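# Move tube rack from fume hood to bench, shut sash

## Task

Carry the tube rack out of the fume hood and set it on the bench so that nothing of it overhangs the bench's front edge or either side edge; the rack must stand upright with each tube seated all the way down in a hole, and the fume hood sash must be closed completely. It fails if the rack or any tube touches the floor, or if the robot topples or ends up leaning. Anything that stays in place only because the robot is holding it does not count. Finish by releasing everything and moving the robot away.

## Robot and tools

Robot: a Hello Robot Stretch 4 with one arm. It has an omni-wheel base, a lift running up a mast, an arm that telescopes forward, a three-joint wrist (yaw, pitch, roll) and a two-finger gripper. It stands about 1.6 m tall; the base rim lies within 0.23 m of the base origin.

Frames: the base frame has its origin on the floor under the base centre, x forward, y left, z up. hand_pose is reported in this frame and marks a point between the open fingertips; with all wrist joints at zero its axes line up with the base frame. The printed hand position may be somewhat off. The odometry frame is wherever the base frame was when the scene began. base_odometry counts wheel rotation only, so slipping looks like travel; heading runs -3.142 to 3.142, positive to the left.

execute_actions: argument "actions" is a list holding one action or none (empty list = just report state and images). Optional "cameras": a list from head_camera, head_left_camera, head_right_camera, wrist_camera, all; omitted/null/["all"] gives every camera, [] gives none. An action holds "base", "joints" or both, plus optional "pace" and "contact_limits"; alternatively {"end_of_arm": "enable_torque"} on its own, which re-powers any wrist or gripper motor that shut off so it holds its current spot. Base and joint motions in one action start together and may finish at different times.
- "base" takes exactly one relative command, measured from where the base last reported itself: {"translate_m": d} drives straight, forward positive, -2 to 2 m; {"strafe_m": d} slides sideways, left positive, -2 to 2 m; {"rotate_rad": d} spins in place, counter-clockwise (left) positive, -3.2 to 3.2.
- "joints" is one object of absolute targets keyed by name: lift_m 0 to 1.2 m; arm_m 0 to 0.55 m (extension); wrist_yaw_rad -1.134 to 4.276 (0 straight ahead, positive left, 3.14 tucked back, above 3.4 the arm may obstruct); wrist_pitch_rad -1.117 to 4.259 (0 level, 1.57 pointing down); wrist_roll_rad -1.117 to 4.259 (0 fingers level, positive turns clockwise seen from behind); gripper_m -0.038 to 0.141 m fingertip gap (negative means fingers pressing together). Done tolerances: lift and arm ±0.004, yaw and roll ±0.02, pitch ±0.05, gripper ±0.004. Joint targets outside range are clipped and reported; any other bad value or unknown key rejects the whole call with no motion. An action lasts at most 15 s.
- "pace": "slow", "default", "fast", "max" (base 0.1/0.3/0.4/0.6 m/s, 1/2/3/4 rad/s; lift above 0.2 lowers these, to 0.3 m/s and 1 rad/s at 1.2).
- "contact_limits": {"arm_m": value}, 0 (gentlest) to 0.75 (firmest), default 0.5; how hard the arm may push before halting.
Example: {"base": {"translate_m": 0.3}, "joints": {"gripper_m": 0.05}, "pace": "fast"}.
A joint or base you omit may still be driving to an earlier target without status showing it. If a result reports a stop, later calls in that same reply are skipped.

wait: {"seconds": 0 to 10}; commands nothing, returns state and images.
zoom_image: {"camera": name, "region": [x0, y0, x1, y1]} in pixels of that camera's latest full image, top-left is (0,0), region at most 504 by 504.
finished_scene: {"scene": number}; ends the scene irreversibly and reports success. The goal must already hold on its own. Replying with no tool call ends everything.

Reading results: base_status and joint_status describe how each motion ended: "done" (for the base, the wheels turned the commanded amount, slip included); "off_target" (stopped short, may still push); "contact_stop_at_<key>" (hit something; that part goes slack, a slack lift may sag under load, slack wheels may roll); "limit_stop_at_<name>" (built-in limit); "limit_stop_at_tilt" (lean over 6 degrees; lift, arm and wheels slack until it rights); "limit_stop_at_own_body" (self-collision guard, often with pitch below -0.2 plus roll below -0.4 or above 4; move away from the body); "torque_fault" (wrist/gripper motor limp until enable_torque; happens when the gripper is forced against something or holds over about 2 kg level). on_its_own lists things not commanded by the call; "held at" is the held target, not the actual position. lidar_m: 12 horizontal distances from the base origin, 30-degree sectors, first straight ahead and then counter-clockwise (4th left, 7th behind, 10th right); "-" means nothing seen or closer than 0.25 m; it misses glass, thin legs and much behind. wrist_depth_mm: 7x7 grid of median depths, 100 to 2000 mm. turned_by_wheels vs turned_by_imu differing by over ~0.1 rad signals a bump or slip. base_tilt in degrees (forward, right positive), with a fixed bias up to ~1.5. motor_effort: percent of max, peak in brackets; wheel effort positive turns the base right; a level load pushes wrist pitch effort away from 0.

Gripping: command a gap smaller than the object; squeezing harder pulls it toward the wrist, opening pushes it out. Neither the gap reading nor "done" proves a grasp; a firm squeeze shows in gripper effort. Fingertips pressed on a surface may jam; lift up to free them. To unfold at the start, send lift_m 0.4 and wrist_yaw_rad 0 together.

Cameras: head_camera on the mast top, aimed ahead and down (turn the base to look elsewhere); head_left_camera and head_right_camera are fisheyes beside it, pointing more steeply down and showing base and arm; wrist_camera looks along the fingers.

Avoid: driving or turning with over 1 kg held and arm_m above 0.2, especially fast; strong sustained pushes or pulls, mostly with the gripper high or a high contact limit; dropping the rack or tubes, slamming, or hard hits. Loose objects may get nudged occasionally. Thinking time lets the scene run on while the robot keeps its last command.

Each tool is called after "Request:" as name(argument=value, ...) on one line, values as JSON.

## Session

Request:
execute_actions(actions=[])

Scene clock: 0.00 s.
base_odometry: x=+0.000 y=+0.000 heading=+0.000 (m, m, rad; odometry frame)
turned_by_wheels: +0.000 (rad since the last result)
turned_by_imu: +0.000 (rad since the last result)
base_tilt: forward=-0.3 right=-0.1 (deg)
lidar_m: 1.40 1.57 1.74 1.74 1.75 1.48 1.48 2.70 1.86 1.84 1.65 1.41
base_status: not commanded
joint_positions: lift_m=+0.278 arm_m=+0.000 wrist_yaw_rad=+3.118 wrist_pitch_rad=-0.003 wrist_roll_rad=-0.019 gripper_m=+0.057
joint_status: not commanded
motor_effort: lift_m=+21 arm_m=+0 wrist_yaw_rad=+2 wrist_pitch_rad=-6 wrist_roll_rad=-1 gripper_m=-3 wheel_0=+0 wheel_1=+0 wheel_2=+0 (%)
hand_pose: x=-0.1152 y=+0.0943 z=+0.4573 quat_wxyz=(+0.012, +0.001, -0.009, +1.000) (m; base frame)
wrist_depth_mm: - 136 - - - - 1618 / - 122 184 - - - 1464 / - 129 185 - 1537 1464 1397 / 135 137 - - 1537 1464 1397 / - - - - 1537 1430 1397 / 1499 1537 196 1576 198 1430 1430 / 1060 1008 1098 108 1098 1160 1182
pictures: head_camera, head_left_camera, head_right_camera, wrist_camera
Images, in order (width x height): head_camera 420x560, head_left_camera 420x672, head_right_camera 420x672, wrist_camera 616x392.

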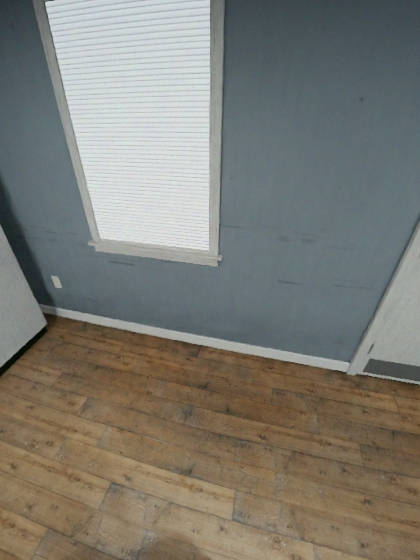

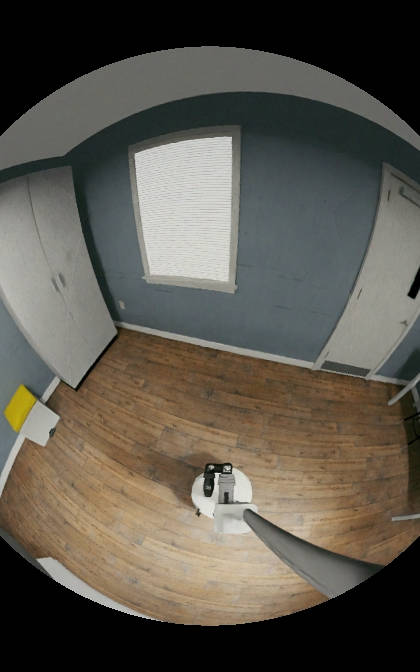

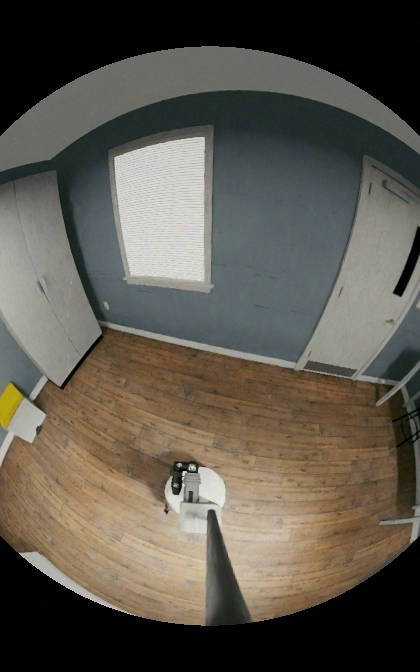

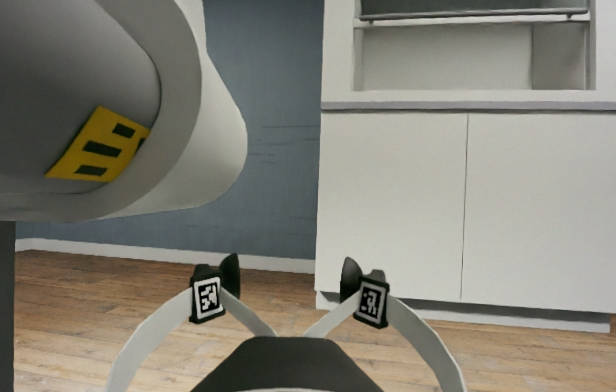

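Request:
execute_actions(actions=[{"base":{"rotate_rad":2.89},"joints":{"lift_m":0.88,"wrist_yaw_rad":0,"gripper_m":0.141,"wrist_pitch_rad":0.3,"wrist_roll_rad":0},"pace":"fast"}], cameras=[])

Request:
execute_actions(actions=[{"base":{"translate_m":0.85},"pace":"fast"}], cameras=["head_camera","wrist_camera"])

Scene clock: 5.40 s.
base_odometry: x=+0.000 y=+0.000 heading=+2.890 (m, m, rad; odometry frame)
turned_by_wheels: +2.890 (rad since the last result)
turned_by_imu: +2.916 (rad since the last result)
base_tilt: forward=-0.3 right=-0.2 (deg)
lidar_m: 1.49 2.44 2.70 1.84 1.91 1.45 1.40 1.43 1.76 1.73 2.23 1.54
base_status: done
joint_positions: lift_m=+0.880 arm_m=+0.000 wrist_yaw_rad=+0.000 wrist_pitch_rad=+0.302 wrist_roll_rad=+0.000 gripper_m=+0.141
joint_status: all done
motor_effort: lift_m=+24(24) arm_m=+0(0) wrist_yaw_rad=+2(9) wrist_pitch_rad=-6(4) wrist_roll_rad=+0(1) gripper_m=+0(3) wheel_0=+0(11) wheel_1=+1(8) wheel_2=+1(10) (%)
hand_pose: x=+0.4466 y=-0.0873 z=+0.9722 quat_wxyz=(+0.989, +0.000, +0.150, +0.000) (m; base frame)
wrist_depth_mm: 1921 1863 1863 1756 1708 1464 1182 / 1921 - 1921 1756 1808 1708 1229 / - - - 1281 1255 1308 1281 / - - - 1308 1308 1308 - / - - - 1366 1336 1366 - / 1708 1618 1430 1430 1397 1430 1863 / 1464 1397 1430 108 1464 1464 1576
pictures: none
No camera images: the call's "cameras" was empty. Leave "cameras" out to get every camera's image.

Scene clock: 9.03 s.
base_odometry: x=-0.823 y=+0.211 heading=+2.890 (m, m, rad; odometry frame)
turned_by_wheels: +0.000 (rad since the last result)
turned_by_imu: +0.001 (rad since the last result)
base_tilt: forward=-0.2 right=-0.2 (deg)
lidar_m: 0.63 1.54 2.14 1.90 1.91 2.34 2.26 2.38 1.83 1.78 0.90 0.67
base_status: done
joint_positions: lift_m=+0.880 arm_m=+0.000 wrist_yaw_rad=+0.000 wrist_pitch_rad=+0.302 wrist_roll_rad=+0.000 gripper_m=+0.141
joint_status: not commanded
motor_effort: lift_m=+23(24) arm_m=+0(0) wrist_yaw_rad=+1(1) wrist_pitch_rad=-6(6) wrist_roll_rad=+1(0) gripper_m=+1(1) wheel_0=-1(5) wheel_1=+0(6) wheel_2=+2(9) (%)
hand_pose: x=+0.4466 y=-0.0874 z=+0.9722 quat_wxyz=(+0.989, +0.000, +0.150, +0.000) (m; base frame)
wrist_depth_mm: 1138 359 439 960 960 976 960 / 1182 382 455 976 1008 1008 991 / 1229 402 477 1042 1025 904 1042 / 1308 415 421 430 427 427 427 / 1397 439 445 445 442 439 439 / 1430 455 455 452 455 459 462 / 1430 484 488 108 488 492 488
pictures: head_camera, wrist_camera
Images, in order (width x height): head_camera 420x560, wrist_camera 616x392.

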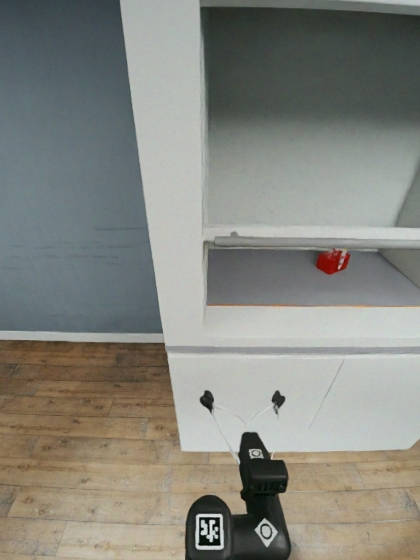

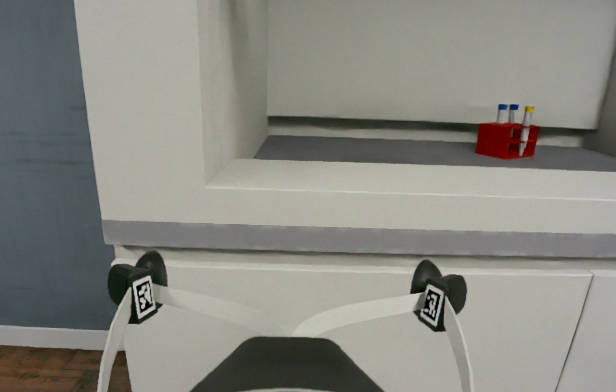

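Request:
execute_actions(actions=[{"base":{"strafe_m":-0.62},"joints":{"lift_m":0.91},"pace":"fast"}], cameras=[])

Request:
execute_actions(actions=[{"base":{"translate_m":0.3},"joints":{"wrist_yaw_rad":0.5},"pace":"fast"}])

Scene clock: 15.70 s.
base_odometry: x=-0.669 y=+0.812 heading=+2.890 (m, m, rad; odometry frame)
turned_by_wheels: +0.000 (rad since the last result)
turned_by_imu: -0.002 (rad since the last result)
base_tilt: forward=-0.3 right=-0.1 (deg)
lidar_m: 0.62 0.65 0.92 2.52 2.58 2.34 2.27 1.59 1.18 1.46 1.58 0.66
base_status: done
joint_positions: lift_m=+0.910 arm_m=+0.000 wrist_yaw_rad=+0.000 wrist_pitch_rad=+0.302 wrist_roll_rad=+0.000 gripper_m=+0.141
joint_status: all done
motor_effort: lift_m=+23(25) arm_m=+0(0) wrist_yaw_rad=+5(2) wrist_pitch_rad=-6(6) wrist_roll_rad=+0(0) gripper_m=-1(2) wheel_0=+0(9) wheel_1=-1(11) wheel_2=+0(0) (%)
hand_pose: x=+0.4466 y=-0.0874 z=+1.0023 quat_wxyz=(+0.989, +0.000, +0.150, +0.000) (m; base frame)
wrist_depth_mm: 946 946 931 960 931 466 357 / 991 991 991 991 931 469 373 / 946 991 991 1042 917 477 387 / 459 469 480 492 512 445 410 / 430 424 424 430 424 427 430 / 449 445 449 449 445 455 466 / 480 473 469 108 477 473 492
pictures: none
No camera images: the call's "cameras" was empty. Leave "cameras" out to get every camera's image.

Scene clock: 17.90 s.
base_odometry: x=-0.960 y=+0.887 heading=+2.890 (m, m, rad; odometry frame)
turned_by_wheels: +0.000 (rad since the last result)
turned_by_imu: +0.000 (rad since the last result)
base_tilt: forward=-0.3 right=-0.2 (deg)
lidar_m: 0.31 0.33 0.47 2.90 2.60 2.68 2.56 1.84 1.32 1.51 0.46 0.32
base_status: done
joint_positions: lift_m=+0.910 arm_m=+0.000 wrist_yaw_rad=+0.500 wrist_pitch_rad=+0.302 wrist_roll_rad=+0.000 gripper_m=+0.141
joint_status: all done
motor_effort: lift_m=+23(23) arm_m=+0(0) wrist_yaw_rad=+4(7) wrist_pitch_rad=-6(6) wrist_roll_rad=+0(0) gripper_m=+1(2) wheel_0=-2(6) wheel_1=+1(6) wheel_2=+2(9) (%)
hand_pose: x=+0.4548 y=+0.0553 z=+1.0023 quat_wxyz=(+0.958, -0.037, +0.146, +0.245) (m; base frame)
wrist_depth_mm: 580 723 820 732 647 591 539 / 597 723 866 750 676 615 554 / 609 759 891 831 691 621 574 / 585 603 621 640 585 549 615 / 315 319 424 433 436 445 449 / 240 223 228 253 233 319 334 / 197 196 204 108 204 206 272
pictures: head_camera, head_left_camera, head_right_camera, wrist_camera
Images, in order (width x height): head_camera 420x560, head_left_camera 420x672, head_right_camera 420x672, wrist_camera 616x392.

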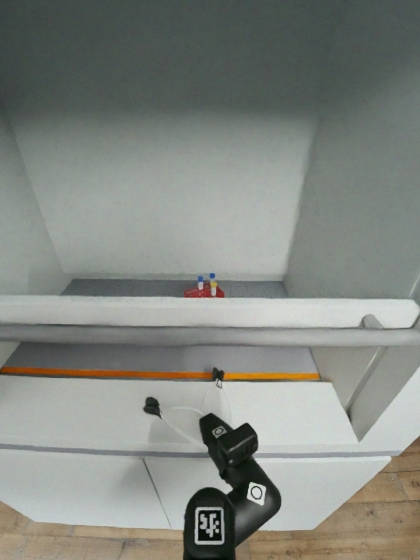

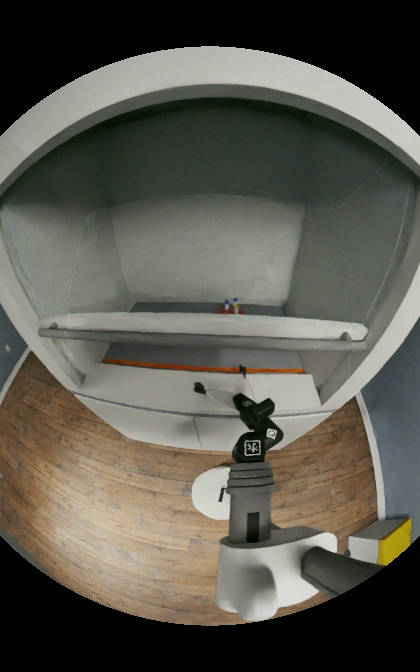

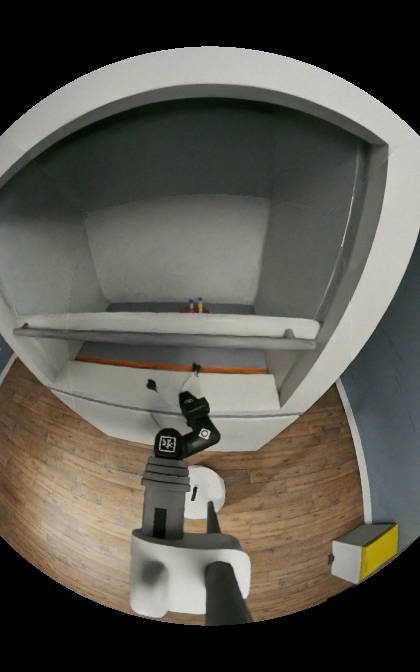

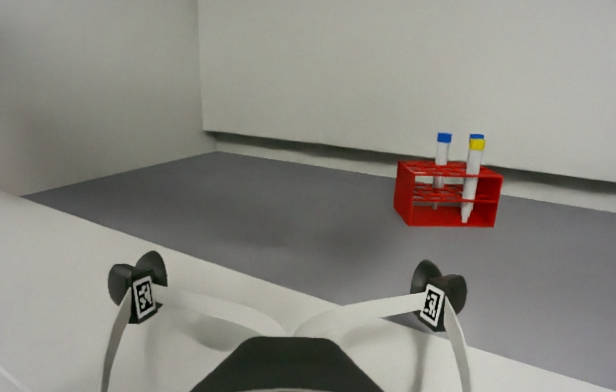

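Request:
execute_actions(actions=[{"base":{"strafe_m":-0.073},"joints":{"arm_m":0.285,"lift_m":0.895},"contact_limits":{"arm_m":0.2}}], cameras=[])

Request:
execute_actions(actions=[{"joints":{"lift_m":0.873}}], cameras=["head_camera","wrist_camera"])

Scene clock: 24.67 s.
base_odometry: x=-0.942 y=+0.957 heading=+2.890 (m, m, rad; odometry frame)
turned_by_wheels: +0.000 (rad since the last result)
turned_by_imu: +0.000 (rad since the last result)
base_tilt: forward=-0.3 right=-0.2 (deg)
lidar_m: 0.31 0.34 0.46 2.88 2.64 2.66 2.58 1.51 1.25 1.44 0.47 0.32
base_status: done
joint_positions: lift_m=+0.895 arm_m=+0.284 wrist_yaw_rad=+0.500 wrist_pitch_rad=+0.302 wrist_roll_rad=+0.000 gripper_m=+0.141
joint_status: all done
motor_effort: lift_m=+17(22) arm_m=+8(9) wrist_yaw_rad=+2(1) wrist_pitch_rad=-6(6) wrist_roll_rad=-1(1) gripper_m=-1(0) wheel_0=-2(6) wheel_1=+1(9) wheel_2=+0(2) (%)
contact_limits: arm_m 0.2
hand_pose: x=+0.7380 y=+0.0553 z=+0.9877 quat_wxyz=(+0.958, -0.037, +0.146, +0.245) (m; base frame)
wrist_depth_mm: 634 574 496 439 389 355 325 / 654 609 521 455 407 364 338 / 668 668 549 469 413 379 347 / 544 554 569 332 418 404 359 / 373 379 366 362 347 407 399 / 285 263 270 298 273 291 306 / 235 233 241 108 243 243 252
pictures: none
No camera images: the call's "cameras" was empty. Leave "cameras" out to get every camera's image.

Scene clock: 25.50 s.
base_odometry: x=-0.942 y=+0.957 heading=+2.890 (m, m, rad; odometry frame)
turned_by_wheels: +0.000 (rad since the last result)
turned_by_imu: +0.000 (rad since the last result)
base_tilt: forward=-0.3 right=-0.2 (deg)
lidar_m: 0.32 0.34 0.48 2.88 2.66 2.67 2.56 1.50 1.27 1.45 0.47 0.33
base_status: not commanded
joint_positions: lift_m=+0.873 arm_m=+0.284 wrist_yaw_rad=+0.500 wrist_pitch_rad=+0.302 wrist_roll_rad=+0.000 gripper_m=+0.141
joint_status: all done
motor_effort: lift_m=+18(17) arm_m=+8(8) wrist_yaw_rad=+1(2) wrist_pitch_rad=-6(6) wrist_roll_rad=+0(0) gripper_m=-2(1) wheel_0=-2(2) wheel_1=+1(1) wheel_2=+0(0) (%)
hand_pose: x=+0.7380 y=+0.0553 z=+0.9657 quat_wxyz=(+0.958, -0.037, +0.146, +0.245) (m; base frame)
wrist_depth_mm: 627 569 500 436 389 353 327 / 654 609 521 455 407 364 336 / 654 668 574 473 407 379 349 / 477 488 492 347 347 433 392 / 329 334 336 320 329 357 362 / 251 230 236 262 240 254 268 / 205 204 211 108 212 213 223
pictures: head_camera, wrist_camera
Images, in order (width x height): head_camera 420x560, wrist_camera 616x392.

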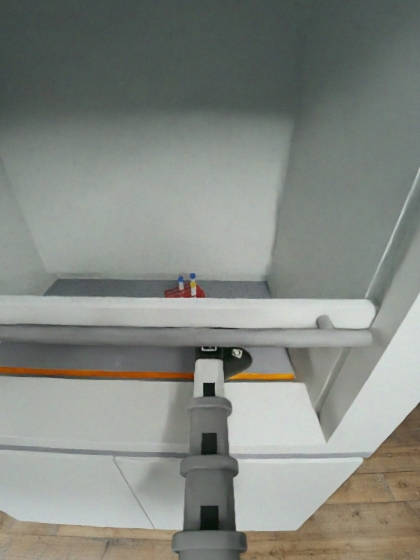

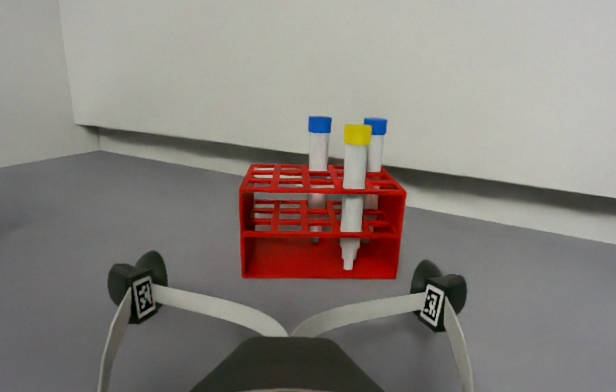

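Request:
execute_actions(actions=[{"joints":{"arm_m":0.357,"wrist_yaw_rad":0.55,"lift_m":0.88},"pace":"slow"}], cameras=["wrist_camera"])

Scene clock: 32.23 s.
base_odometry: x=-0.942 y=+0.957 heading=+2.890 (m, m, rad; odometry frame)
turned_by_wheels: +0.000 (rad since the last result)
turned_by_imu: +0.000 (rad since the last result)
base_tilt: forward=-0.3 right=-0.2 (deg)
lidar_m: 0.31 0.35 0.47 2.87 2.65 2.67 2.56 1.53 1.26 1.45 0.45 0.33
base_status: not commanded
joint_positions: lift_m=+0.880 arm_m=+0.355 wrist_yaw_rad=+0.550 wrist_pitch_rad=+0.302 wrist_roll_rad=+0.000 gripper_m=+0.141
joint_status: all done
motor_effort: lift_m=+24(25) arm_m=+8(8) wrist_yaw_rad=+1(3) wrist_pitch_rad=-6(6) wrist_roll_rad=-1(1) gripper_m=-3(2) wheel_0=-2(2) wheel_1=+1(1) wheel_2=+0(0) (%)
hand_pose: x=+0.8069 y=+0.0694 z=+0.9721 quat_wxyz=(+0.951, -0.041, +0.145, +0.268) (m; base frame)
wrist_depth_mm: 597 504 430 370 325 293 267 / 615 535 442 387 338 300 277 / 640 603 473 392 342 310 286 / 496 508 512 264 357 329 294 / 342 345 253 256 282 359 340 / 259 239 226 230 227 265 278 / 213 213 220 108 221 222 231
pictures: wrist_camera
Images, in order (width x height): wrist_camera 616x392.

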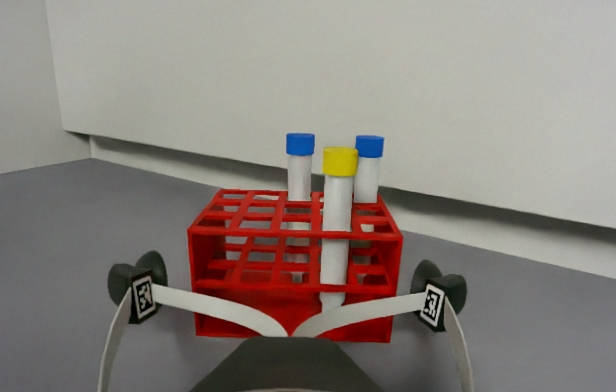

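Request:
execute_actions(actions=[{"base":{"strafe_m":0.014},"joints":{"arm_m":0.388,"lift_m":0.875},"pace":"slow"}], cameras=["wrist_camera"])

Request:
execute_actions(actions=[{"joints":{"gripper_m":0.07}}], cameras=[])

Request:
execute_actions(actions=[{"joints":{"lift_m":0.935},"pace":"slow"}])

Scene clock: 37.50 s.
base_odometry: x=-0.945 y=+0.944 heading=+2.890 (m, m, rad; odometry frame)
turned_by_wheels: +0.000 (rad since the last result)
turned_by_imu: +0.000 (rad since the last result)
base_tilt: forward=-0.3 right=-0.2 (deg)
lidar_m: 0.30 0.34 0.48 2.87 2.65 2.69 2.56 1.53 1.25 1.45 0.46 0.33
base_status: done
joint_positions: lift_m=+0.875 arm_m=+0.386 wrist_yaw_rad=+0.550 wrist_pitch_rad=+0.302 wrist_roll_rad=+0.000 gripper_m=+0.141
joint_status: all done
motor_effort: lift_m=+18(21) arm_m=+9(9) wrist_yaw_rad=+4(2) wrist_pitch_rad=-6(6) wrist_roll_rad=-1(1) gripper_m=-1(1) wheel_0=-2(5) wheel_1=+2(5) wheel_2=+0(4) (%)
hand_pose: x=+0.8379 y=+0.0694 z=+0.9677 quat_wxyz=(+0.951, -0.041, +0.145, +0.268) (m; base frame)
wrist_depth_mm: 564 459 387 340 294 267 245 / 585 488 407 351 309 274 252 / 621 544 424 345 310 283 259 / 484 488 484 238 319 296 270 / 332 334 210 196 225 340 320 / 252 195 211 199 204 257 271 / 207 206 208 108 211 215 224
pictures: wrist_camera
Images, in order (width x height): wrist_camera 616x392.

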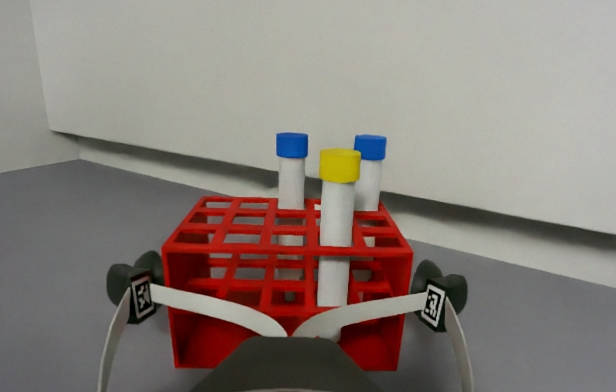

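Scene clock: 39.23 s.
base_odometry: x=-0.945 y=+0.944 heading=+2.890 (m, m, rad; odometry frame)
turned_by_wheels: +0.000 (rad since the last result)
turned_by_imu: +0.000 (rad since the last result)
base_tilt: forward=-0.3 right=-0.1 (deg)
lidar_m: 0.32 0.35 0.46 2.88 2.65 2.69 2.58 1.52 1.27 1.45 0.46 0.33
base_status: not commanded
joint_positions: lift_m=+0.875 arm_m=+0.387 wrist_yaw_rad=+0.550 wrist_pitch_rad=+0.303 wrist_roll_rad=+0.000 gripper_m=+0.070
joint_status: all done
motor_effort: lift_m=+18(18) arm_m=+8(8) wrist_yaw_rad=+3(1) wrist_pitch_rad=-8(9) wrist_roll_rad=-1(1) gripper_m=-25(24) wheel_0=-2(2) wheel_1=+2(2) wheel_2=+0(0) (%)
hand_pose: x=+0.8379 y=+0.0694 z=+0.9674 quat_wxyz=(+0.951, -0.041, +0.145, +0.268) (m; base frame)
wrist_depth_mm: 564 459 389 338 298 265 246 / 574 484 410 351 309 273 252 / 627 559 433 345 310 285 259 / 477 488 462 226 314 297 270 / 330 317 205 195 213 336 317 / 251 176 206 200 188 256 268 / 201 205 191 108 200 207 223
pictures: none
No camera images: the call's "cameras" was empty. Leave "cameras" out to get every camera's image.

Scene clock: 40.60 s.
base_odometry: x=-0.945 y=+0.944 heading=+2.890 (m, m, rad; odometry frame)
turned_by_wheels: +0.000 (rad since the last result)
turned_by_imu: +0.000 (rad since the last result)
base_tilt: forward=-0.3 right=-0.2 (deg)
lidar_m: 0.31 0.35 0.46 2.89 2.65 2.66 2.57 1.52 1.28 1.46 0.47 0.34
base_status: not commanded
joint_positions: lift_m=+0.935 arm_m=+0.387 wrist_yaw_rad=+0.550 wrist_pitch_rad=+0.303 wrist_roll_rad=+0.000 gripper_m=+0.070
joint_status: all done
motor_effort: lift_m=+25(25) arm_m=+8(8) wrist_yaw_rad=+0(3) wrist_pitch_rad=-9(9) wrist_roll_rad=-1(1) gripper_m=-24(25) wheel_0=-2(2) wheel_1=+2(2) wheel_2=+0(0) (%)
hand_pose: x=+0.8378 y=+0.0694 z=+1.0268 quat_wxyz=(+0.951, -0.041, +0.145, +0.268) (m; base frame)
wrist_depth_mm: 559 459 389 336 297 267 245 / 585 496 404 353 306 274 253 / 609 517 424 343 312 283 259 / 627 585 439 227 312 294 270 / 452 442 206 194 213 304 277 / 343 176 207 200 188 340 327 / 276 283 194 108 208 283 301
pictures: head_camera, head_left_camera, head_right_camera, wrist_camera
Images, in order (width x height): head_camera 420x560, head_left_camera 420x672, head_right_camera 420x672, wrist_camera 616x392.

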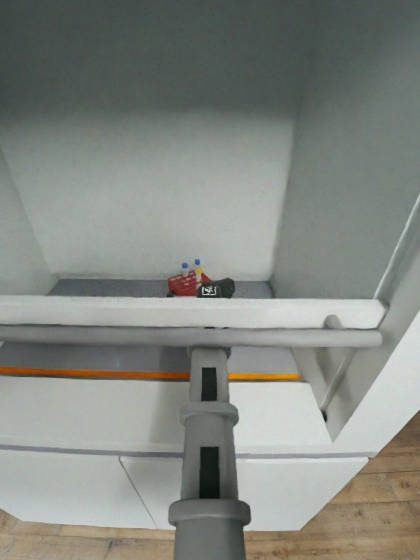

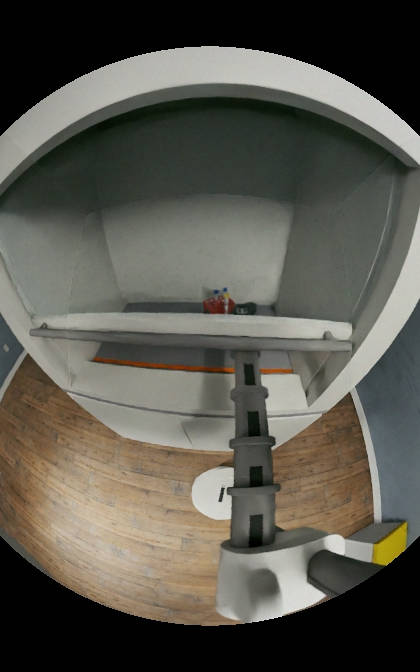

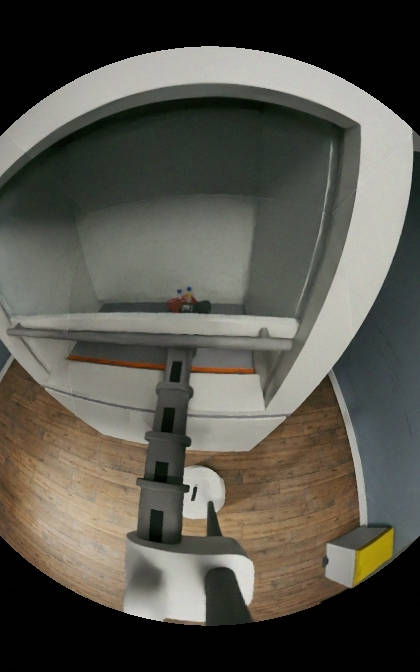

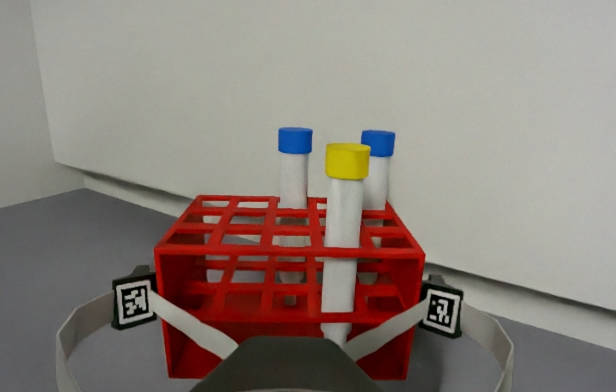

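Request:
execute_actions(actions=[{"base":{"translate_m":-1.0},"joints":{"arm_m":0.0},"contact_limits":{"arm_m":0.2}}], cameras=[])

Request:
execute_actions(actions=[{"base":{"rotate_rad":1.555},"joints":{"lift_m":0.98},"pace":"slow"}], cameras=[])

Request:
execute_actions(actions=[{"base":{"translate_m":1.8},"pace":"fast"}], cameras=["head_camera"])

Scene clock: 49.97 s.
base_odometry: x=+0.023 y=+0.695 heading=+2.890 (m, m, rad; odometry frame)
turned_by_wheels: +0.000 (rad since the last result)
turned_by_imu: -0.001 (rad since the last result)
base_tilt: forward=-0.3 right=-0.2 (deg)
lidar_m: 0.42 1.39 3.12 2.50 2.19 1.63 1.56 1.44 1.12 1.05 1.11 1.38
base_status: done
joint_positions: lift_m=+0.935 arm_m=+0.002 wrist_yaw_rad=+0.550 wrist_pitch_rad=+0.303 wrist_roll_rad=+0.000 gripper_m=+0.070
joint_status: all done
motor_effort: lift_m=+23(24) arm_m=-8(10) wrist_yaw_rad=+3(0) wrist_pitch_rad=-10(10) wrist_roll_rad=+0(1) gripper_m=-24(24) wheel_0=+1(6) wheel_1=+0(6) wheel_2=-2(6) (%)
contact_limits: arm_m 0.2
hand_pose: x=+0.4530 y=+0.0694 z=+1.0268 quat_wxyz=(+0.951, -0.041, +0.145, +0.268) (m; base frame)
wrist_depth_mm: - - - 1255 1618 1397 1078 / - - - 1397 1618 1464 1308 / - - - 1182 1138 1430 1366 / - - - 227 1060 991 878 / - - 205 193 213 1008 931 / 1808 175 207 200 188 1008 946 / 1397 1430 194 108 208 1118 960
pictures: none
No camera images: the call's "cameras" was empty. Leave "cameras" out to get every camera's image.

Scene clock: 52.80 s.
base_odometry: x=+0.023 y=+0.695 heading=-1.838 (m, m, rad; odometry frame)
turned_by_wheels: +1.555 (rad since the last result)
turned_by_imu: +1.569 (rad since the last result)
base_tilt: forward=-0.3 right=-0.2 (deg)
lidar_m: 0.41 2.18 1.62 1.52 1.46 1.12 1.05 1.09 1.37 1.32 1.40 3.10
base_status: done
joint_positions: lift_m=+0.980 arm_m=+0.002 wrist_yaw_rad=+0.550 wrist_pitch_rad=+0.303 wrist_roll_rad=+0.000 gripper_m=+0.070
joint_status: all done
motor_effort: lift_m=+24(24) arm_m=-8(8) wrist_yaw_rad=+1(2) wrist_pitch_rad=-9(10) wrist_roll_rad=-1(1) gripper_m=-22(23) wheel_0=-2(8) wheel_1=+0(5) wheel_2=-1(6) (%)
hand_pose: x=+0.4530 y=+0.0694 z=+1.0717 quat_wxyz=(+0.951, -0.041, +0.145, +0.268) (m; base frame)
wrist_depth_mm: 1336 1576 - - - - - / 1366 1661 - - - - - / 1430 1708 - - - - - / 1464 1808 - 227 - - - / 1499 1708 205 193 214 - - / 1499 175 206 200 189 1921 - / 1464 1499 193 108 209 1576 1661
pictures: none
No camera images: the call's "cameras" was empty. Leave "cameras" out to get every camera's image.

Scene clock: 59.20 s.
base_odometry: x=-0.452 y=-1.041 heading=-1.838 (m, m, rad; odometry frame)
turned_by_wheels: +0.000 (rad since the last result)
turned_by_imu: +0.002 (rad since the last result)
base_tilt: forward=-0.3 right=-0.2 (deg)
lidar_m: 0.41 0.74 1.02 1.52 1.61 2.22 2.86 1.92 1.68 2.18 2.12 0.75
base_status: done
joint_positions: lift_m=+0.980 arm_m=+0.002 wrist_yaw_rad=+0.550 wrist_pitch_rad=+0.303 wrist_roll_rad=+0.000 gripper_m=+0.070
joint_status: not commanded
motor_effort: lift_m=+24(24) arm_m=-8(8) wrist_yaw_rad=+2(2) wrist_pitch_rad=-10(10) wrist_roll_rad=-1(1) gripper_m=-24(22) wheel_0=-1(5) wheel_1=+1(7) wheel_2=+1(11) (%)
hand_pose: x=+0.4530 y=+0.0694 z=+1.0718 quat_wxyz=(+0.951, -0.041, +0.145, +0.268) (m; base frame)
wrist_depth_mm: 1397 1537 1308 1205 1098 991 904 / 1397 1708 1537 1308 1205 1042 960 / 1397 1661 1499 1229 1182 1078 991 / 1042 866 798 229 778 931 976 / 1430 1661 206 194 214 627 634 / 1430 176 207 198 189 445 473 / 1430 1537 194 108 208 512 418
pictures: head_camera
Images, in order (width x height): head_camera 420x560.

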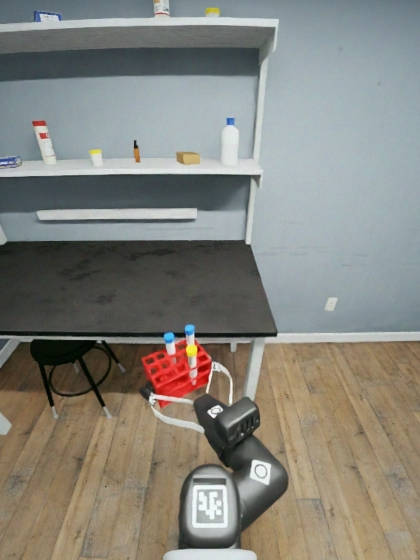

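Request:
execute_actions(actions=[{"joints":{"arm_m":0.48,"lift_m":0.92}}], cameras=[])

Request:
execute_actions(actions=[{"joints":{"lift_m":0.864},"pace":"slow"}], cameras=[])

Scene clock: 65.27 s.
base_odometry: x=-0.452 y=-1.041 heading=-1.838 (m, m, rad; odometry frame)
turned_by_wheels: +0.000 (rad since the last result)
turned_by_imu: +0.000 (rad since the last result)
base_tilt: forward=-0.3 right=-0.2 (deg)
lidar_m: 0.69 0.73 1.01 1.53 1.61 2.23 2.87 1.88 1.65 2.19 2.13 0.74
base_status: not commanded
joint_positions: lift_m=+0.920 arm_m=+0.479 wrist_yaw_rad=+0.550 wrist_pitch_rad=+0.303 wrist_roll_rad=+0.000 gripper_m=+0.070
joint_status: all done
motor_effort: lift_m=+18(23) arm_m=+8(8) wrist_yaw_rad=+2(3) wrist_pitch_rad=-9(10) wrist_roll_rad=-1(1) gripper_m=-22(24) wheel_0=-1(1) wheel_1=+1(1) wheel_2=+1(1) (%)
hand_pose: x=+0.9299 y=+0.0694 z=+1.0123 quat_wxyz=(+0.951, -0.041, +0.145, +0.268) (m; base frame)
wrist_depth_mm: 1255 1025 891 768 699 621 574 / 1336 1060 904 778 691 634 591 / 1160 1098 960 798 732 661 603 / 654 661 634 228 591 661 627 / 449 433 205 194 212 488 492 / 340 175 206 200 189 349 366 / 273 278 195 108 208 278 298
pictures: none
No camera images: the call's "cameras" was empty. Leave "cameras" out to get every camera's image.

Scene clock: 66.60 s.
base_odometry: x=-0.452 y=-1.041 heading=-1.838 (m, m, rad; odometry frame)
turned_by_wheels: +0.000 (rad since the last result)
turned_by_imu: +0.000 (rad since the last result)
base_tilt: forward=-0.3 right=-0.1 (deg)
lidar_m: 0.69 0.73 1.03 1.54 1.61 2.22 2.86 1.88 1.65 2.17 2.11 0.73
base_status: not commanded
joint_positions: lift_m=+0.864 arm_m=+0.479 wrist_yaw_rad=+0.550 wrist_pitch_rad=+0.303 wrist_roll_rad=+0.000 gripper_m=+0.070
joint_status: all done
motor_effort: lift_m=+18(19) arm_m=+8(9) wrist_yaw_rad=+2(1) wrist_pitch_rad=-9(9) wrist_roll_rad=-1(1) gripper_m=-20(26) wheel_0=-1(1) wheel_1=+1(1) wheel_2=+1(1) (%)
hand_pose: x=+0.9299 y=+0.0694 z=+0.9563 quat_wxyz=(+0.951, -0.041, +0.145, +0.268) (m; base frame)
wrist_depth_mm: 1229 1060 904 778 691 627 569 / 1308 1118 891 788 683 627 580 / 878 878 904 715 715 654 597 / 484 488 466 227 442 535 549 / 330 319 206 194 213 362 364 / 251 176 207 200 189 256 270 / 202 207 191 108 200 207 224
pictures: none
No camera images: the call's "cameras" was empty. Leave "cameras" out to get every camera's image.

Request:
execute_actions(actions=[{"joints":{"gripper_m":0.141}}], cameras=[])

Request:
execute_actions(actions=[{"base":{"strafe_m":-0.025},"joints":{"arm_m":0.435},"pace":"slow"}], cameras=["wrist_camera"])

Request:
execute_actions(actions=[{"base":{"translate_m":-1.65},"joints":{"arm_m":0},"pace":"fast"}], cameras=["head_camera"])

Request:
execute_actions(actions=[{"base":{"rotate_rad":-1.555},"pace":"fast"}], cameras=[])

Request:
execute_actions(actions=[{"base":{"translate_m":0.68},"joints":{"lift_m":1.2,"wrist_pitch_rad":0,"wrist_yaw_rad":0,"gripper_m":0.0},"pace":"fast"}], cameras=["head_left_camera","wrist_camera"])

Scene clock: 74.97 s.
base_odometry: x=-0.452 y=-1.041 heading=-1.838 (m, m, rad; odometry frame)
turned_by_wheels: +0.000 (rad since the last result)
turned_by_imu: +0.000 (rad since the last result)
base_tilt: forward=-0.3 right=-0.2 (deg)
lidar_m: 0.71 0.73 1.02 1.51 1.61 2.22 2.87 1.90 1.65 2.18 2.12 0.74
base_status: not commanded
joint_positions: lift_m=+0.864 arm_m=+0.479 wrist_yaw_rad=+0.550 wrist_pitch_rad=+0.303 wrist_roll_rad=+0.000 gripper_m=+0.141
joint_status: all done
motor_effort: lift_m=+18(18) arm_m=+8(8) wrist_yaw_rad=+2(1) wrist_pitch_rad=-7(9) wrist_roll_rad=-1(1) gripper_m=-2(21) wheel_0=-1(1) wheel_1=+1(1) wheel_2=+1(1) (%)
hand_pose: x=+0.9299 y=+0.0694 z=+0.9565 quat_wxyz=(+0.951, -0.041, +0.145, +0.268) (m; base frame)
wrist_depth_mm: 1255 1060 891 759 699 615 564 / 1336 1098 931 788 683 627 580 / 866 904 917 831 723 654 603 / 484 496 459 244 484 544 559 / 330 336 243 212 224 359 366 / 253 233 207 205 209 257 273 / 208 207 208 108 213 217 225
pictures: none
No camera images: the call's "cameras" was empty. Leave "cameras" out to get every camera's image.

Scene clock: 76.60 s.
base_odometry: x=-0.476 y=-1.034 heading=-1.838 (m, m, rad; odometry frame)
turned_by_wheels: +0.000 (rad since the last result)
turned_by_imu: +0.000 (rad since the last result)
base_tilt: forward=-0.3 right=-0.1 (deg)
lidar_m: 0.70 0.73 1.01 1.56 1.64 2.26 2.85 1.86 1.64 2.16 2.12 0.75
base_status: done
joint_positions: lift_m=+0.864 arm_m=+0.437 wrist_yaw_rad=+0.550 wrist_pitch_rad=+0.302 wrist_roll_rad=+0.000 gripper_m=+0.141
joint_status: all done
motor_effort: lift_m=+18(18) arm_m=-9(7) wrist_yaw_rad=+1(2) wrist_pitch_rad=-7(8) wrist_roll_rad=-1(1) gripper_m=+0(1) wheel_0=+2(4) wheel_1=-2(5) wheel_2=+0(0) (%)
hand_pose: x=+0.8879 y=+0.0694 z=+0.9565 quat_wxyz=(+0.951, -0.041, +0.145, +0.268) (m; base frame)
wrist_depth_mm: 1281 1098 917 809 732 661 597 / 1336 1160 946 842 732 676 627 / 891 904 931 723 759 699 634 / 480 500 469 291 484 544 554 / 332 338 303 282 310 359 364 / 252 233 240 262 245 257 272 / 208 206 214 108 215 215 225
pictures: wrist_camera
Images, in order (width x height): wrist_camera 616x392.

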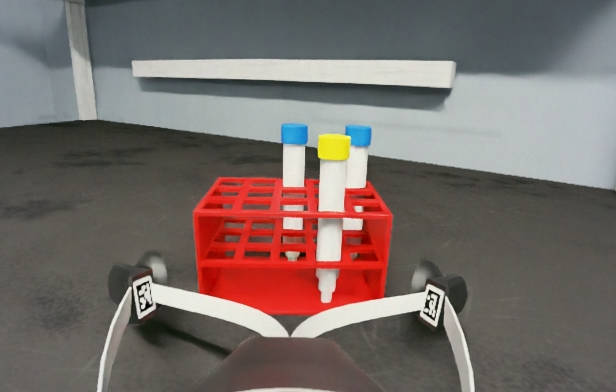

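Scene clock: 82.20 s.
base_odometry: x=-0.040 y=+0.557 heading=-1.838 (m, m, rad; odometry frame)
turned_by_wheels: +0.000 (rad since the last result)
turned_by_imu: -0.002 (rad since the last result)
base_tilt: forward=-0.3 right=-0.2 (deg)
lidar_m: 2.37 2.23 1.67 1.55 1.59 1.26 1.21 1.66 1.36 1.30 1.36 3.06
base_status: done
joint_positions: lift_m=+0.864 arm_m=+0.002 wrist_yaw_rad=+0.550 wrist_pitch_rad=+0.302 wrist_roll_rad=+0.000 gripper_m=+0.141
joint_status: all done
motor_effort: lift_m=+18(18) arm_m=-8(6) wrist_yaw_rad=+3(3) wrist_pitch_rad=-6(7) wrist_roll_rad=-1(1) gripper_m=-1(2) wheel_0=+0(7) wheel_1=+1(6) wheel_2=-1(12) (%)
hand_pose: x=+0.4531 y=+0.0694 z=+0.9566 quat_wxyz=(+0.951, -0.041, +0.145, +0.268) (m; base frame)
wrist_depth_mm: 1366 1618 - - - - - / 1430 1756 - - - - - / 1464 1808 - - - - - / 1464 1808 - - - - - / 1499 1756 - - - - - / 1537 1537 1618 1708 1661 1756 1756 / 1397 1366 1397 108 1499 1499 1537
pictures: head_camera
Images, in order (width x height): head_camera 420x560.

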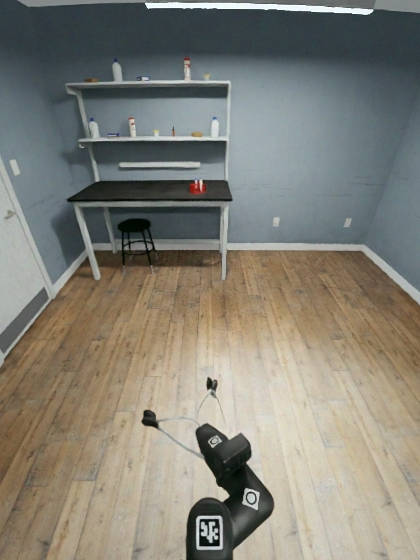

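Scene clock: 84.23 s.
base_odometry: x=-0.040 y=+0.557 heading=+2.890 (m, m, rad; odometry frame)
turned_by_wheels: -1.555 (rad since the last result)
turned_by_imu: -1.568 (rad since the last result)
base_tilt: forward=-0.4 right=-0.2 (deg)
lidar_m: 1.30 1.35 3.09 2.37 2.20 1.66 1.58 1.63 1.26 1.20 1.68 1.36
base_status: done
joint_positions: lift_m=+0.864 arm_m=+0.002 wrist_yaw_rad=+0.550 wrist_pitch_rad=+0.302 wrist_roll_rad=+0.000 gripper_m=+0.141
joint_status: not commanded
motor_effort: lift_m=+18(18) arm_m=-8(8) wrist_yaw_rad=+2(2) wrist_pitch_rad=-6(7) wrist_roll_rad=-1(0) gripper_m=-2(1) wheel_0=-1(6) wheel_1=+1(6) wheel_2=+1(9) (%)
hand_pose: x=+0.4531 y=+0.0694 z=+0.9566 quat_wxyz=(+0.951, -0.041, +0.145, +0.268) (m; base frame)
wrist_depth_mm: - - - 1138 1499 1397 1255 / - - - 1182 1576 1430 1308 / - - - 1205 1078 960 866 / - - - 1281 1078 960 891 / - - - 1308 1118 991 891 / 1661 1576 1576 1308 1160 1008 946 / 1430 1430 1464 108 1229 1042 946
pictures: none
No camera images: the call's "cameras" was empty. Leave "cameras" out to get every camera's image.

Scene clock: 87.40 s.
base_odometry: x=-0.699 y=+0.726 heading=+2.890 (m, m, rad; odometry frame)
turned_by_wheels: +0.000 (rad since the last result)
turned_by_imu: +0.001 (rad since the last result)
base_tilt: forward=-0.3 right=-0.2 (deg)
lidar_m: 0.62 0.65 0.91 2.41 2.46 2.35 2.26 1.66 1.28 1.53 1.69 0.64
base_status: done
joint_positions: lift_m=+1.199 arm_m=+0.002 wrist_yaw_rad=+0.000 wrist_pitch_rad=+0.002 wrist_roll_rad=+0.000 gripper_m=+0.000
joint_status: all done
motor_effort: lift_m=+24(25) arm_m=-8(8) wrist_yaw_rad=+2(5) wrist_pitch_rad=-7(12) wrist_roll_rad=-1(1) gripper_m=-7(3) wheel_0=-2(6) wheel_1=+0(7) wheel_2=+2(10) (%)
hand_pose: x=+0.4610 y=-0.0874 z=+1.3768 quat_wxyz=(+1.000, +0.000, +0.001, +0.000) (m; base frame)
wrist_depth_mm: 891 1042 1008 1025 1025 647 477 / 904 1025 1025 1025 1060 647 473 / 917 1042 1025 1042 1042 647 477 / 917 1008 1042 1025 1060 640 477 / 904 1042 1042 1025 1042 647 477 / 439 439 185 203 404 449 424 / 904 931 1042 108 946 603 469
pictures: head_left_camera, wrist_camera
Images, in order (width x height): head_left_camera 420x672, wrist_camera 616x392.

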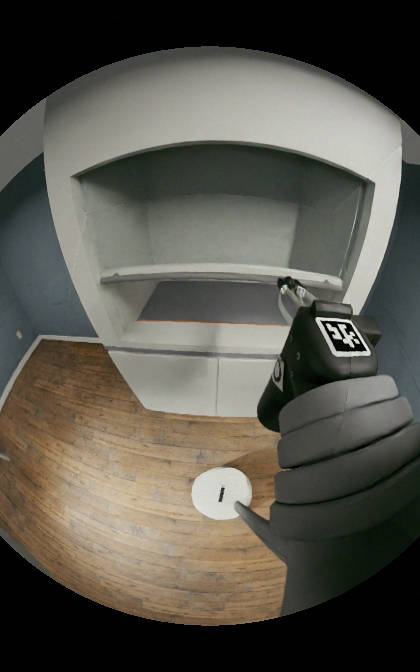

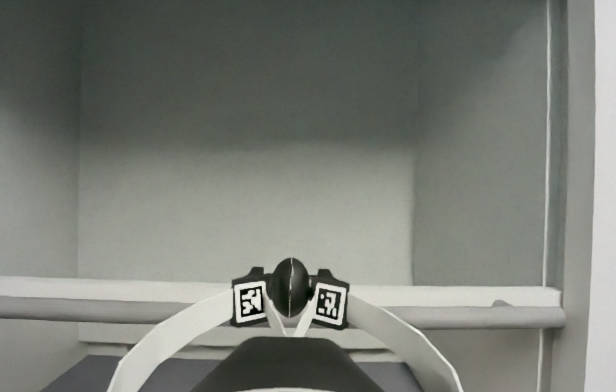

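Request:
execute_actions(actions=[{"joints":{"arm_m":0.378,"wrist_yaw_rad":1.57,"wrist_pitch_rad":-0.15},"contact_limits":{"arm_m":0.2}}], cameras=["wrist_camera"])

Request:
execute_actions(actions=[{"joints":{"lift_m":1.175},"pace":"slow"}], cameras=[])

Request:
execute_actions(actions=[{"joints":{"lift_m":1.16},"pace":"slow"}], cameras=["head_camera"])

Scene clock: 95.67 s.
base_odometry: x=-0.699 y=+0.726 heading=+2.890 (m, m, rad; odometry frame)
turned_by_wheels: +0.000 (rad since the last result)
turned_by_imu: +0.000 (rad since the last result)
base_tilt: forward=-0.3 right=-0.2 (deg)
lidar_m: 0.62 0.64 0.89 2.42 2.47 2.36 2.27 1.67 1.29 1.52 1.67 0.65
base_status: not commanded
joint_positions: lift_m=+1.199 arm_m=+0.377 wrist_yaw_rad=+1.570 wrist_pitch_rad=-0.148 wrist_roll_rad=+0.000 gripper_m=+0.000
joint_status: all done
motor_effort: lift_m=+24(24) arm_m=+9(10) wrist_yaw_rad=+2(8) wrist_pitch_rad=-6(12) wrist_roll_rad=-1(1) gripper_m=-5(8) wheel_0=-1(1) wheel_1=+0(0) wheel_2=+2(2) (%)
contact_limits: arm_m 0.2
hand_pose: x=+0.6351 y=+0.2853 z=+1.4200 quat_wxyz=(+0.706, +0.052, -0.052, +0.705) (m; base frame)
wrist_depth_mm: 1661 1661 1708 554 539 539 535 / - - - 539 525 525 525 / - - - 535 517 512 517 / - - - 517 504 500 500 / - - - 500 488 492 492 / - - 183 203 480 477 484 / - - - 108 452 469 469
pictures: wrist_camera
Images, in order (width x height): wrist_camera 616x392.

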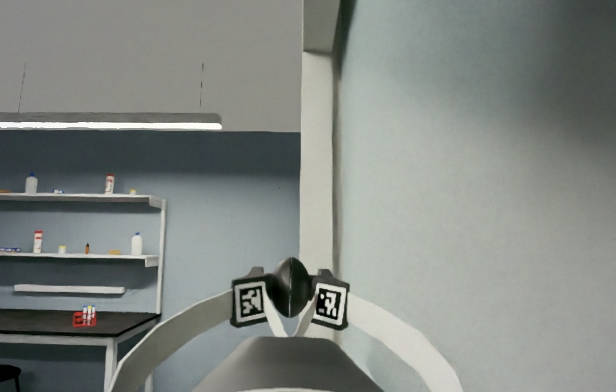

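Scene clock: 96.67 s.
base_odometry: x=-0.699 y=+0.726 heading=+2.890 (m, m, rad; odometry frame)
turned_by_wheels: +0.000 (rad since the last result)
turned_by_imu: +0.000 (rad since the last result)
base_tilt: forward=-0.3 right=-0.2 (deg)
lidar_m: 0.61 0.65 0.91 2.41 2.46 2.35 2.27 1.66 1.27 1.52 1.68 0.66
base_status: not commanded
joint_positions: lift_m=+1.175 arm_m=+0.377 wrist_yaw_rad=+1.570 wrist_pitch_rad=-0.148 wrist_roll_rad=+0.000 gripper_m=+0.000
joint_status: all done
motor_effort: lift_m=+18(24) arm_m=+8(8) wrist_yaw_rad=+3(2) wrist_pitch_rad=-6(6) wrist_roll_rad=-1(1) gripper_m=-6(5) wheel_0=-2(2) wheel_1=+1(0) wheel_2=+2(2) (%)
hand_pose: x=+0.6351 y=+0.2853 z=+1.3960 quat_wxyz=(+0.706, +0.052, -0.052, +0.705) (m; base frame)
wrist_depth_mm: 1756 1708 1708 549 535 535 539 / - - - 544 521 521 535 / - - - 525 508 512 517 / - - - 517 500 500 500 / - - - 504 484 488 492 / - - 185 204 477 477 477 / - - - 108 293 473 473
pictures: none
No camera images: the call's "cameras" was empty. Leave "cameras" out to get every camera's image.

Scene clock: 97.50 s.
base_odometry: x=-0.699 y=+0.726 heading=+2.890 (m, m, rad; odometry frame)
turned_by_wheels: +0.000 (rad since the last result)
turned_by_imu: +0.000 (rad since the last result)
base_tilt: forward=-0.3 right=-0.2 (deg)
lidar_m: 0.62 0.64 0.89 2.41 2.46 2.36 2.28 1.66 1.28 1.51 1.68 0.62
base_status: not commanded
joint_positions: lift_m=+1.161 arm_m=+0.377 wrist_yaw_rad=+1.570 wrist_pitch_rad=-0.152 wrist_roll_rad=+0.000 gripper_m=+0.000
joint_status: all done
motor_effort: lift_m=+11(16) arm_m=+8(8) wrist_yaw_rad=+0(2) wrist_pitch_rad=+7(10) wrist_roll_rad=-1(0) gripper_m=-7(5) wheel_0=-2(1) wheel_1=+0(0) wheel_2=+1(2) (%)
hand_pose: x=+0.6349 y=+0.2851 z=+1.3828 quat_wxyz=(+0.705, +0.054, -0.054, +0.705) (m; base frame)
wrist_depth_mm: 1756 1661 1661 554 535 539 539 / - - - 549 525 521 530 / - - - 525 512 512 521 / - - - 517 500 504 500 / - - - 500 488 488 496 / - - 185 204 477 484 477 / - - - 108 277 469 466
pictures: head_camera
Images, in order (width x height): head_camera 420x560.

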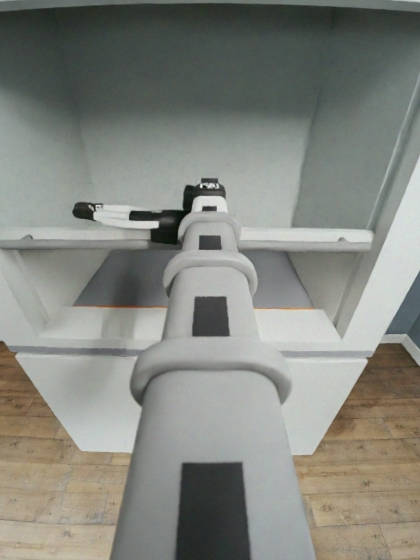

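Request:
execute_actions(actions=[{"joints":{"lift_m":0.875},"pace":"slow"}], cameras=[])

Request:
execute_actions(actions=[{"joints":{"lift_m":0.85},"pace":"slow"}], cameras=[])

Request:
execute_actions(actions=[{"joints":{"lift_m":0.83},"pace":"slow"}], cameras=[])

Scene clock: 106.13 s.
base_odometry: x=-0.699 y=+0.726 heading=+2.890 (m, m, rad; odometry frame)
turned_by_wheels: +0.000 (rad since the last result)
turned_by_imu: +0.000 (rad since the last result)
base_tilt: forward=-0.2 right=-0.2 (deg)
lidar_m: 0.62 0.66 0.91 2.42 2.45 2.36 2.26 1.65 1.28 1.53 1.69 0.63
base_status: not commanded
joint_positions: lift_m=+0.876 arm_m=+0.377 wrist_yaw_rad=+1.571 wrist_pitch_rad=-0.152 wrist_roll_rad=+0.000 gripper_m=+0.000
joint_status: all done
motor_effort: lift_m=+12(15) arm_m=+8(8) wrist_yaw_rad=+0(1) wrist_pitch_rad=+5(19) wrist_roll_rad=-1(0) gripper_m=-7(4) wheel_0=-2(2) wheel_1=+0(0) wheel_2=+0(1) (%)
hand_pose: x=+0.6349 y=+0.2852 z=+1.0976 quat_wxyz=(+0.705, +0.054, -0.054, +0.705) (m; base frame)
wrist_depth_mm: - - - 554 544 539 539 / - - - 544 525 525 530 / - - - 525 512 512 521 / - - - 517 496 504 500 / - - - 504 488 496 488 / - - 185 204 480 480 480 / - - - 108 274 473 469
pictures: none
No camera images: the call's "cameras" was empty. Leave "cameras" out to get every camera's image.

Scene clock: 107.13 s.
base_odometry: x=-0.699 y=+0.726 heading=+2.890 (m, m, rad; odometry frame)
turned_by_wheels: +0.000 (rad since the last result)
turned_by_imu: +0.000 (rad since the last result)
base_tilt: forward=-0.4 right=-0.1 (deg)
lidar_m: 0.61 0.64 0.91 2.41 2.47 2.36 2.27 1.66 1.28 1.51 1.68 0.65
base_status: not commanded
joint_positions: lift_m=+0.852 arm_m=+0.377 wrist_yaw_rad=+1.571 wrist_pitch_rad=-0.158 wrist_roll_rad=+0.000 gripper_m=+0.000
joint_status: all done
motor_effort: lift_m=+2(13) arm_m=+8(8) wrist_yaw_rad=-1(1) wrist_pitch_rad=+23(23) wrist_roll_rad=+0(0) gripper_m=-6(6) wheel_0=-1(2) wheel_1=+1(0) wheel_2=+0(0) (%)
hand_pose: x=+0.6348 y=+0.2849 z=+1.0752 quat_wxyz=(+0.705, +0.056, -0.056, +0.705) (m; base frame)
wrist_depth_mm: - - - 564 549 535 539 / - - - 544 525 530 525 / - - - 530 512 517 517 / - - - 517 500 500 504 / - - - 496 488 496 496 / - - 185 204 477 480 480 / - - - 108 285 473 466
pictures: none
No camera images: the call's "cameras" was empty. Leave "cameras" out to get every camera's image.

Scene clock: 107.80 s.
base_odometry: x=-0.699 y=+0.726 heading=+2.890 (m, m, rad; odometry frame)
turned_by_wheels: +0.000 (rad since the last result)
turned_by_imu: +0.000 (rad since the last result)
base_tilt: forward=-0.3 right=-0.2 (deg)
lidar_m: 0.60 0.66 0.91 2.42 2.45 2.36 2.27 1.66 1.27 1.53 1.68 0.64
base_status: not commanded
joint_positions: lift_m=+0.857 arm_m=+0.377 wrist_yaw_rad=+1.570 wrist_pitch_rad=-0.154 wrist_roll_rad=-0.001 gripper_m=+0.000
joint_status: lift_m contact_stop (moved +0.006 of -0.022)
on_its_own: lift_m is slack since a contact_stop (your +0.830 is given up)
motor_effort: lift_m=+17(17) arm_m=+8(8) wrist_yaw_rad=+3(2) wrist_pitch_rad=+10(32) wrist_roll_rad=+1(2) gripper_m=-7(4) wheel_0=-1(2) wheel_1=+1(1) wheel_2=-1(1) (%)
hand_pose: x=+0.6352 y=+0.2850 z=+1.0795 quat_wxyz=(+0.705, +0.054, -0.054, +0.705) (m; base frame)
wrist_depth_mm: - - - 559 539 539 544 / - - - 539 521 530 525 / - - - 525 517 512 517 / - - - 517 496 500 500 / - - - 500 492 492 492 / - - 185 204 480 477 480 / - - - 108 277 473 473
pictures: none
No camera images: the call's "cameras" was empty. Leave "cameras" out to get every camera's image.

Request:
execute_actions(actions=[{"joints":{"lift_m":0.92,"arm_m":0.05},"pace":"fast"}], cameras=[])

Request:
finished_scene(scene=2)

Scene clock: 112.93 s.
base_odometry: x=-0.699 y=+0.726 heading=+2.890 (m, m, rad; odometry frame)
turned_by_wheels: +0.000 (rad since the last result)
turned_by_imu: +0.000 (rad since the last result)
base_tilt: forward=-0.3 right=-0.2 (deg)
lidar_m: 0.61 0.64 0.91 2.41 2.47 2.36 2.27 1.66 1.27 1.51 1.68 0.64
base_status: not commanded
joint_positions: lift_m=+0.920 arm_m=+0.051 wrist_yaw_rad=+1.570 wrist_pitch_rad=-0.148 wrist_roll_rad=+0.000 gripper_m=+0.000
joint_status: all done
motor_effort: lift_m=+23(26) arm_m=-8(9) wrist_yaw_rad=+1(4) wrist_pitch_rad=-6(6) wrist_roll_rad=+0(2) gripper_m=-6(6) wheel_0=-1(2) wheel_1=+1(1) wheel_2=+0(0) (%)
hand_pose: x=+0.3100 y=+0.2853 z=+1.1405 quat_wxyz=(+0.705, +0.052, -0.052, +0.705) (m; base frame)
wrist_depth_mm: - - - - - 647 544 / - - - - - 654 544 / - - - - - 654 525 / - - - - - - 508 / - - - - - - 504 / - - 184 204 - - 500 / - - - 108 - - 480
pictures: none
No camera images: the call's "cameras" was empty. Leave "cameras" out to get every camera's image.

The scene is finished: the task was done.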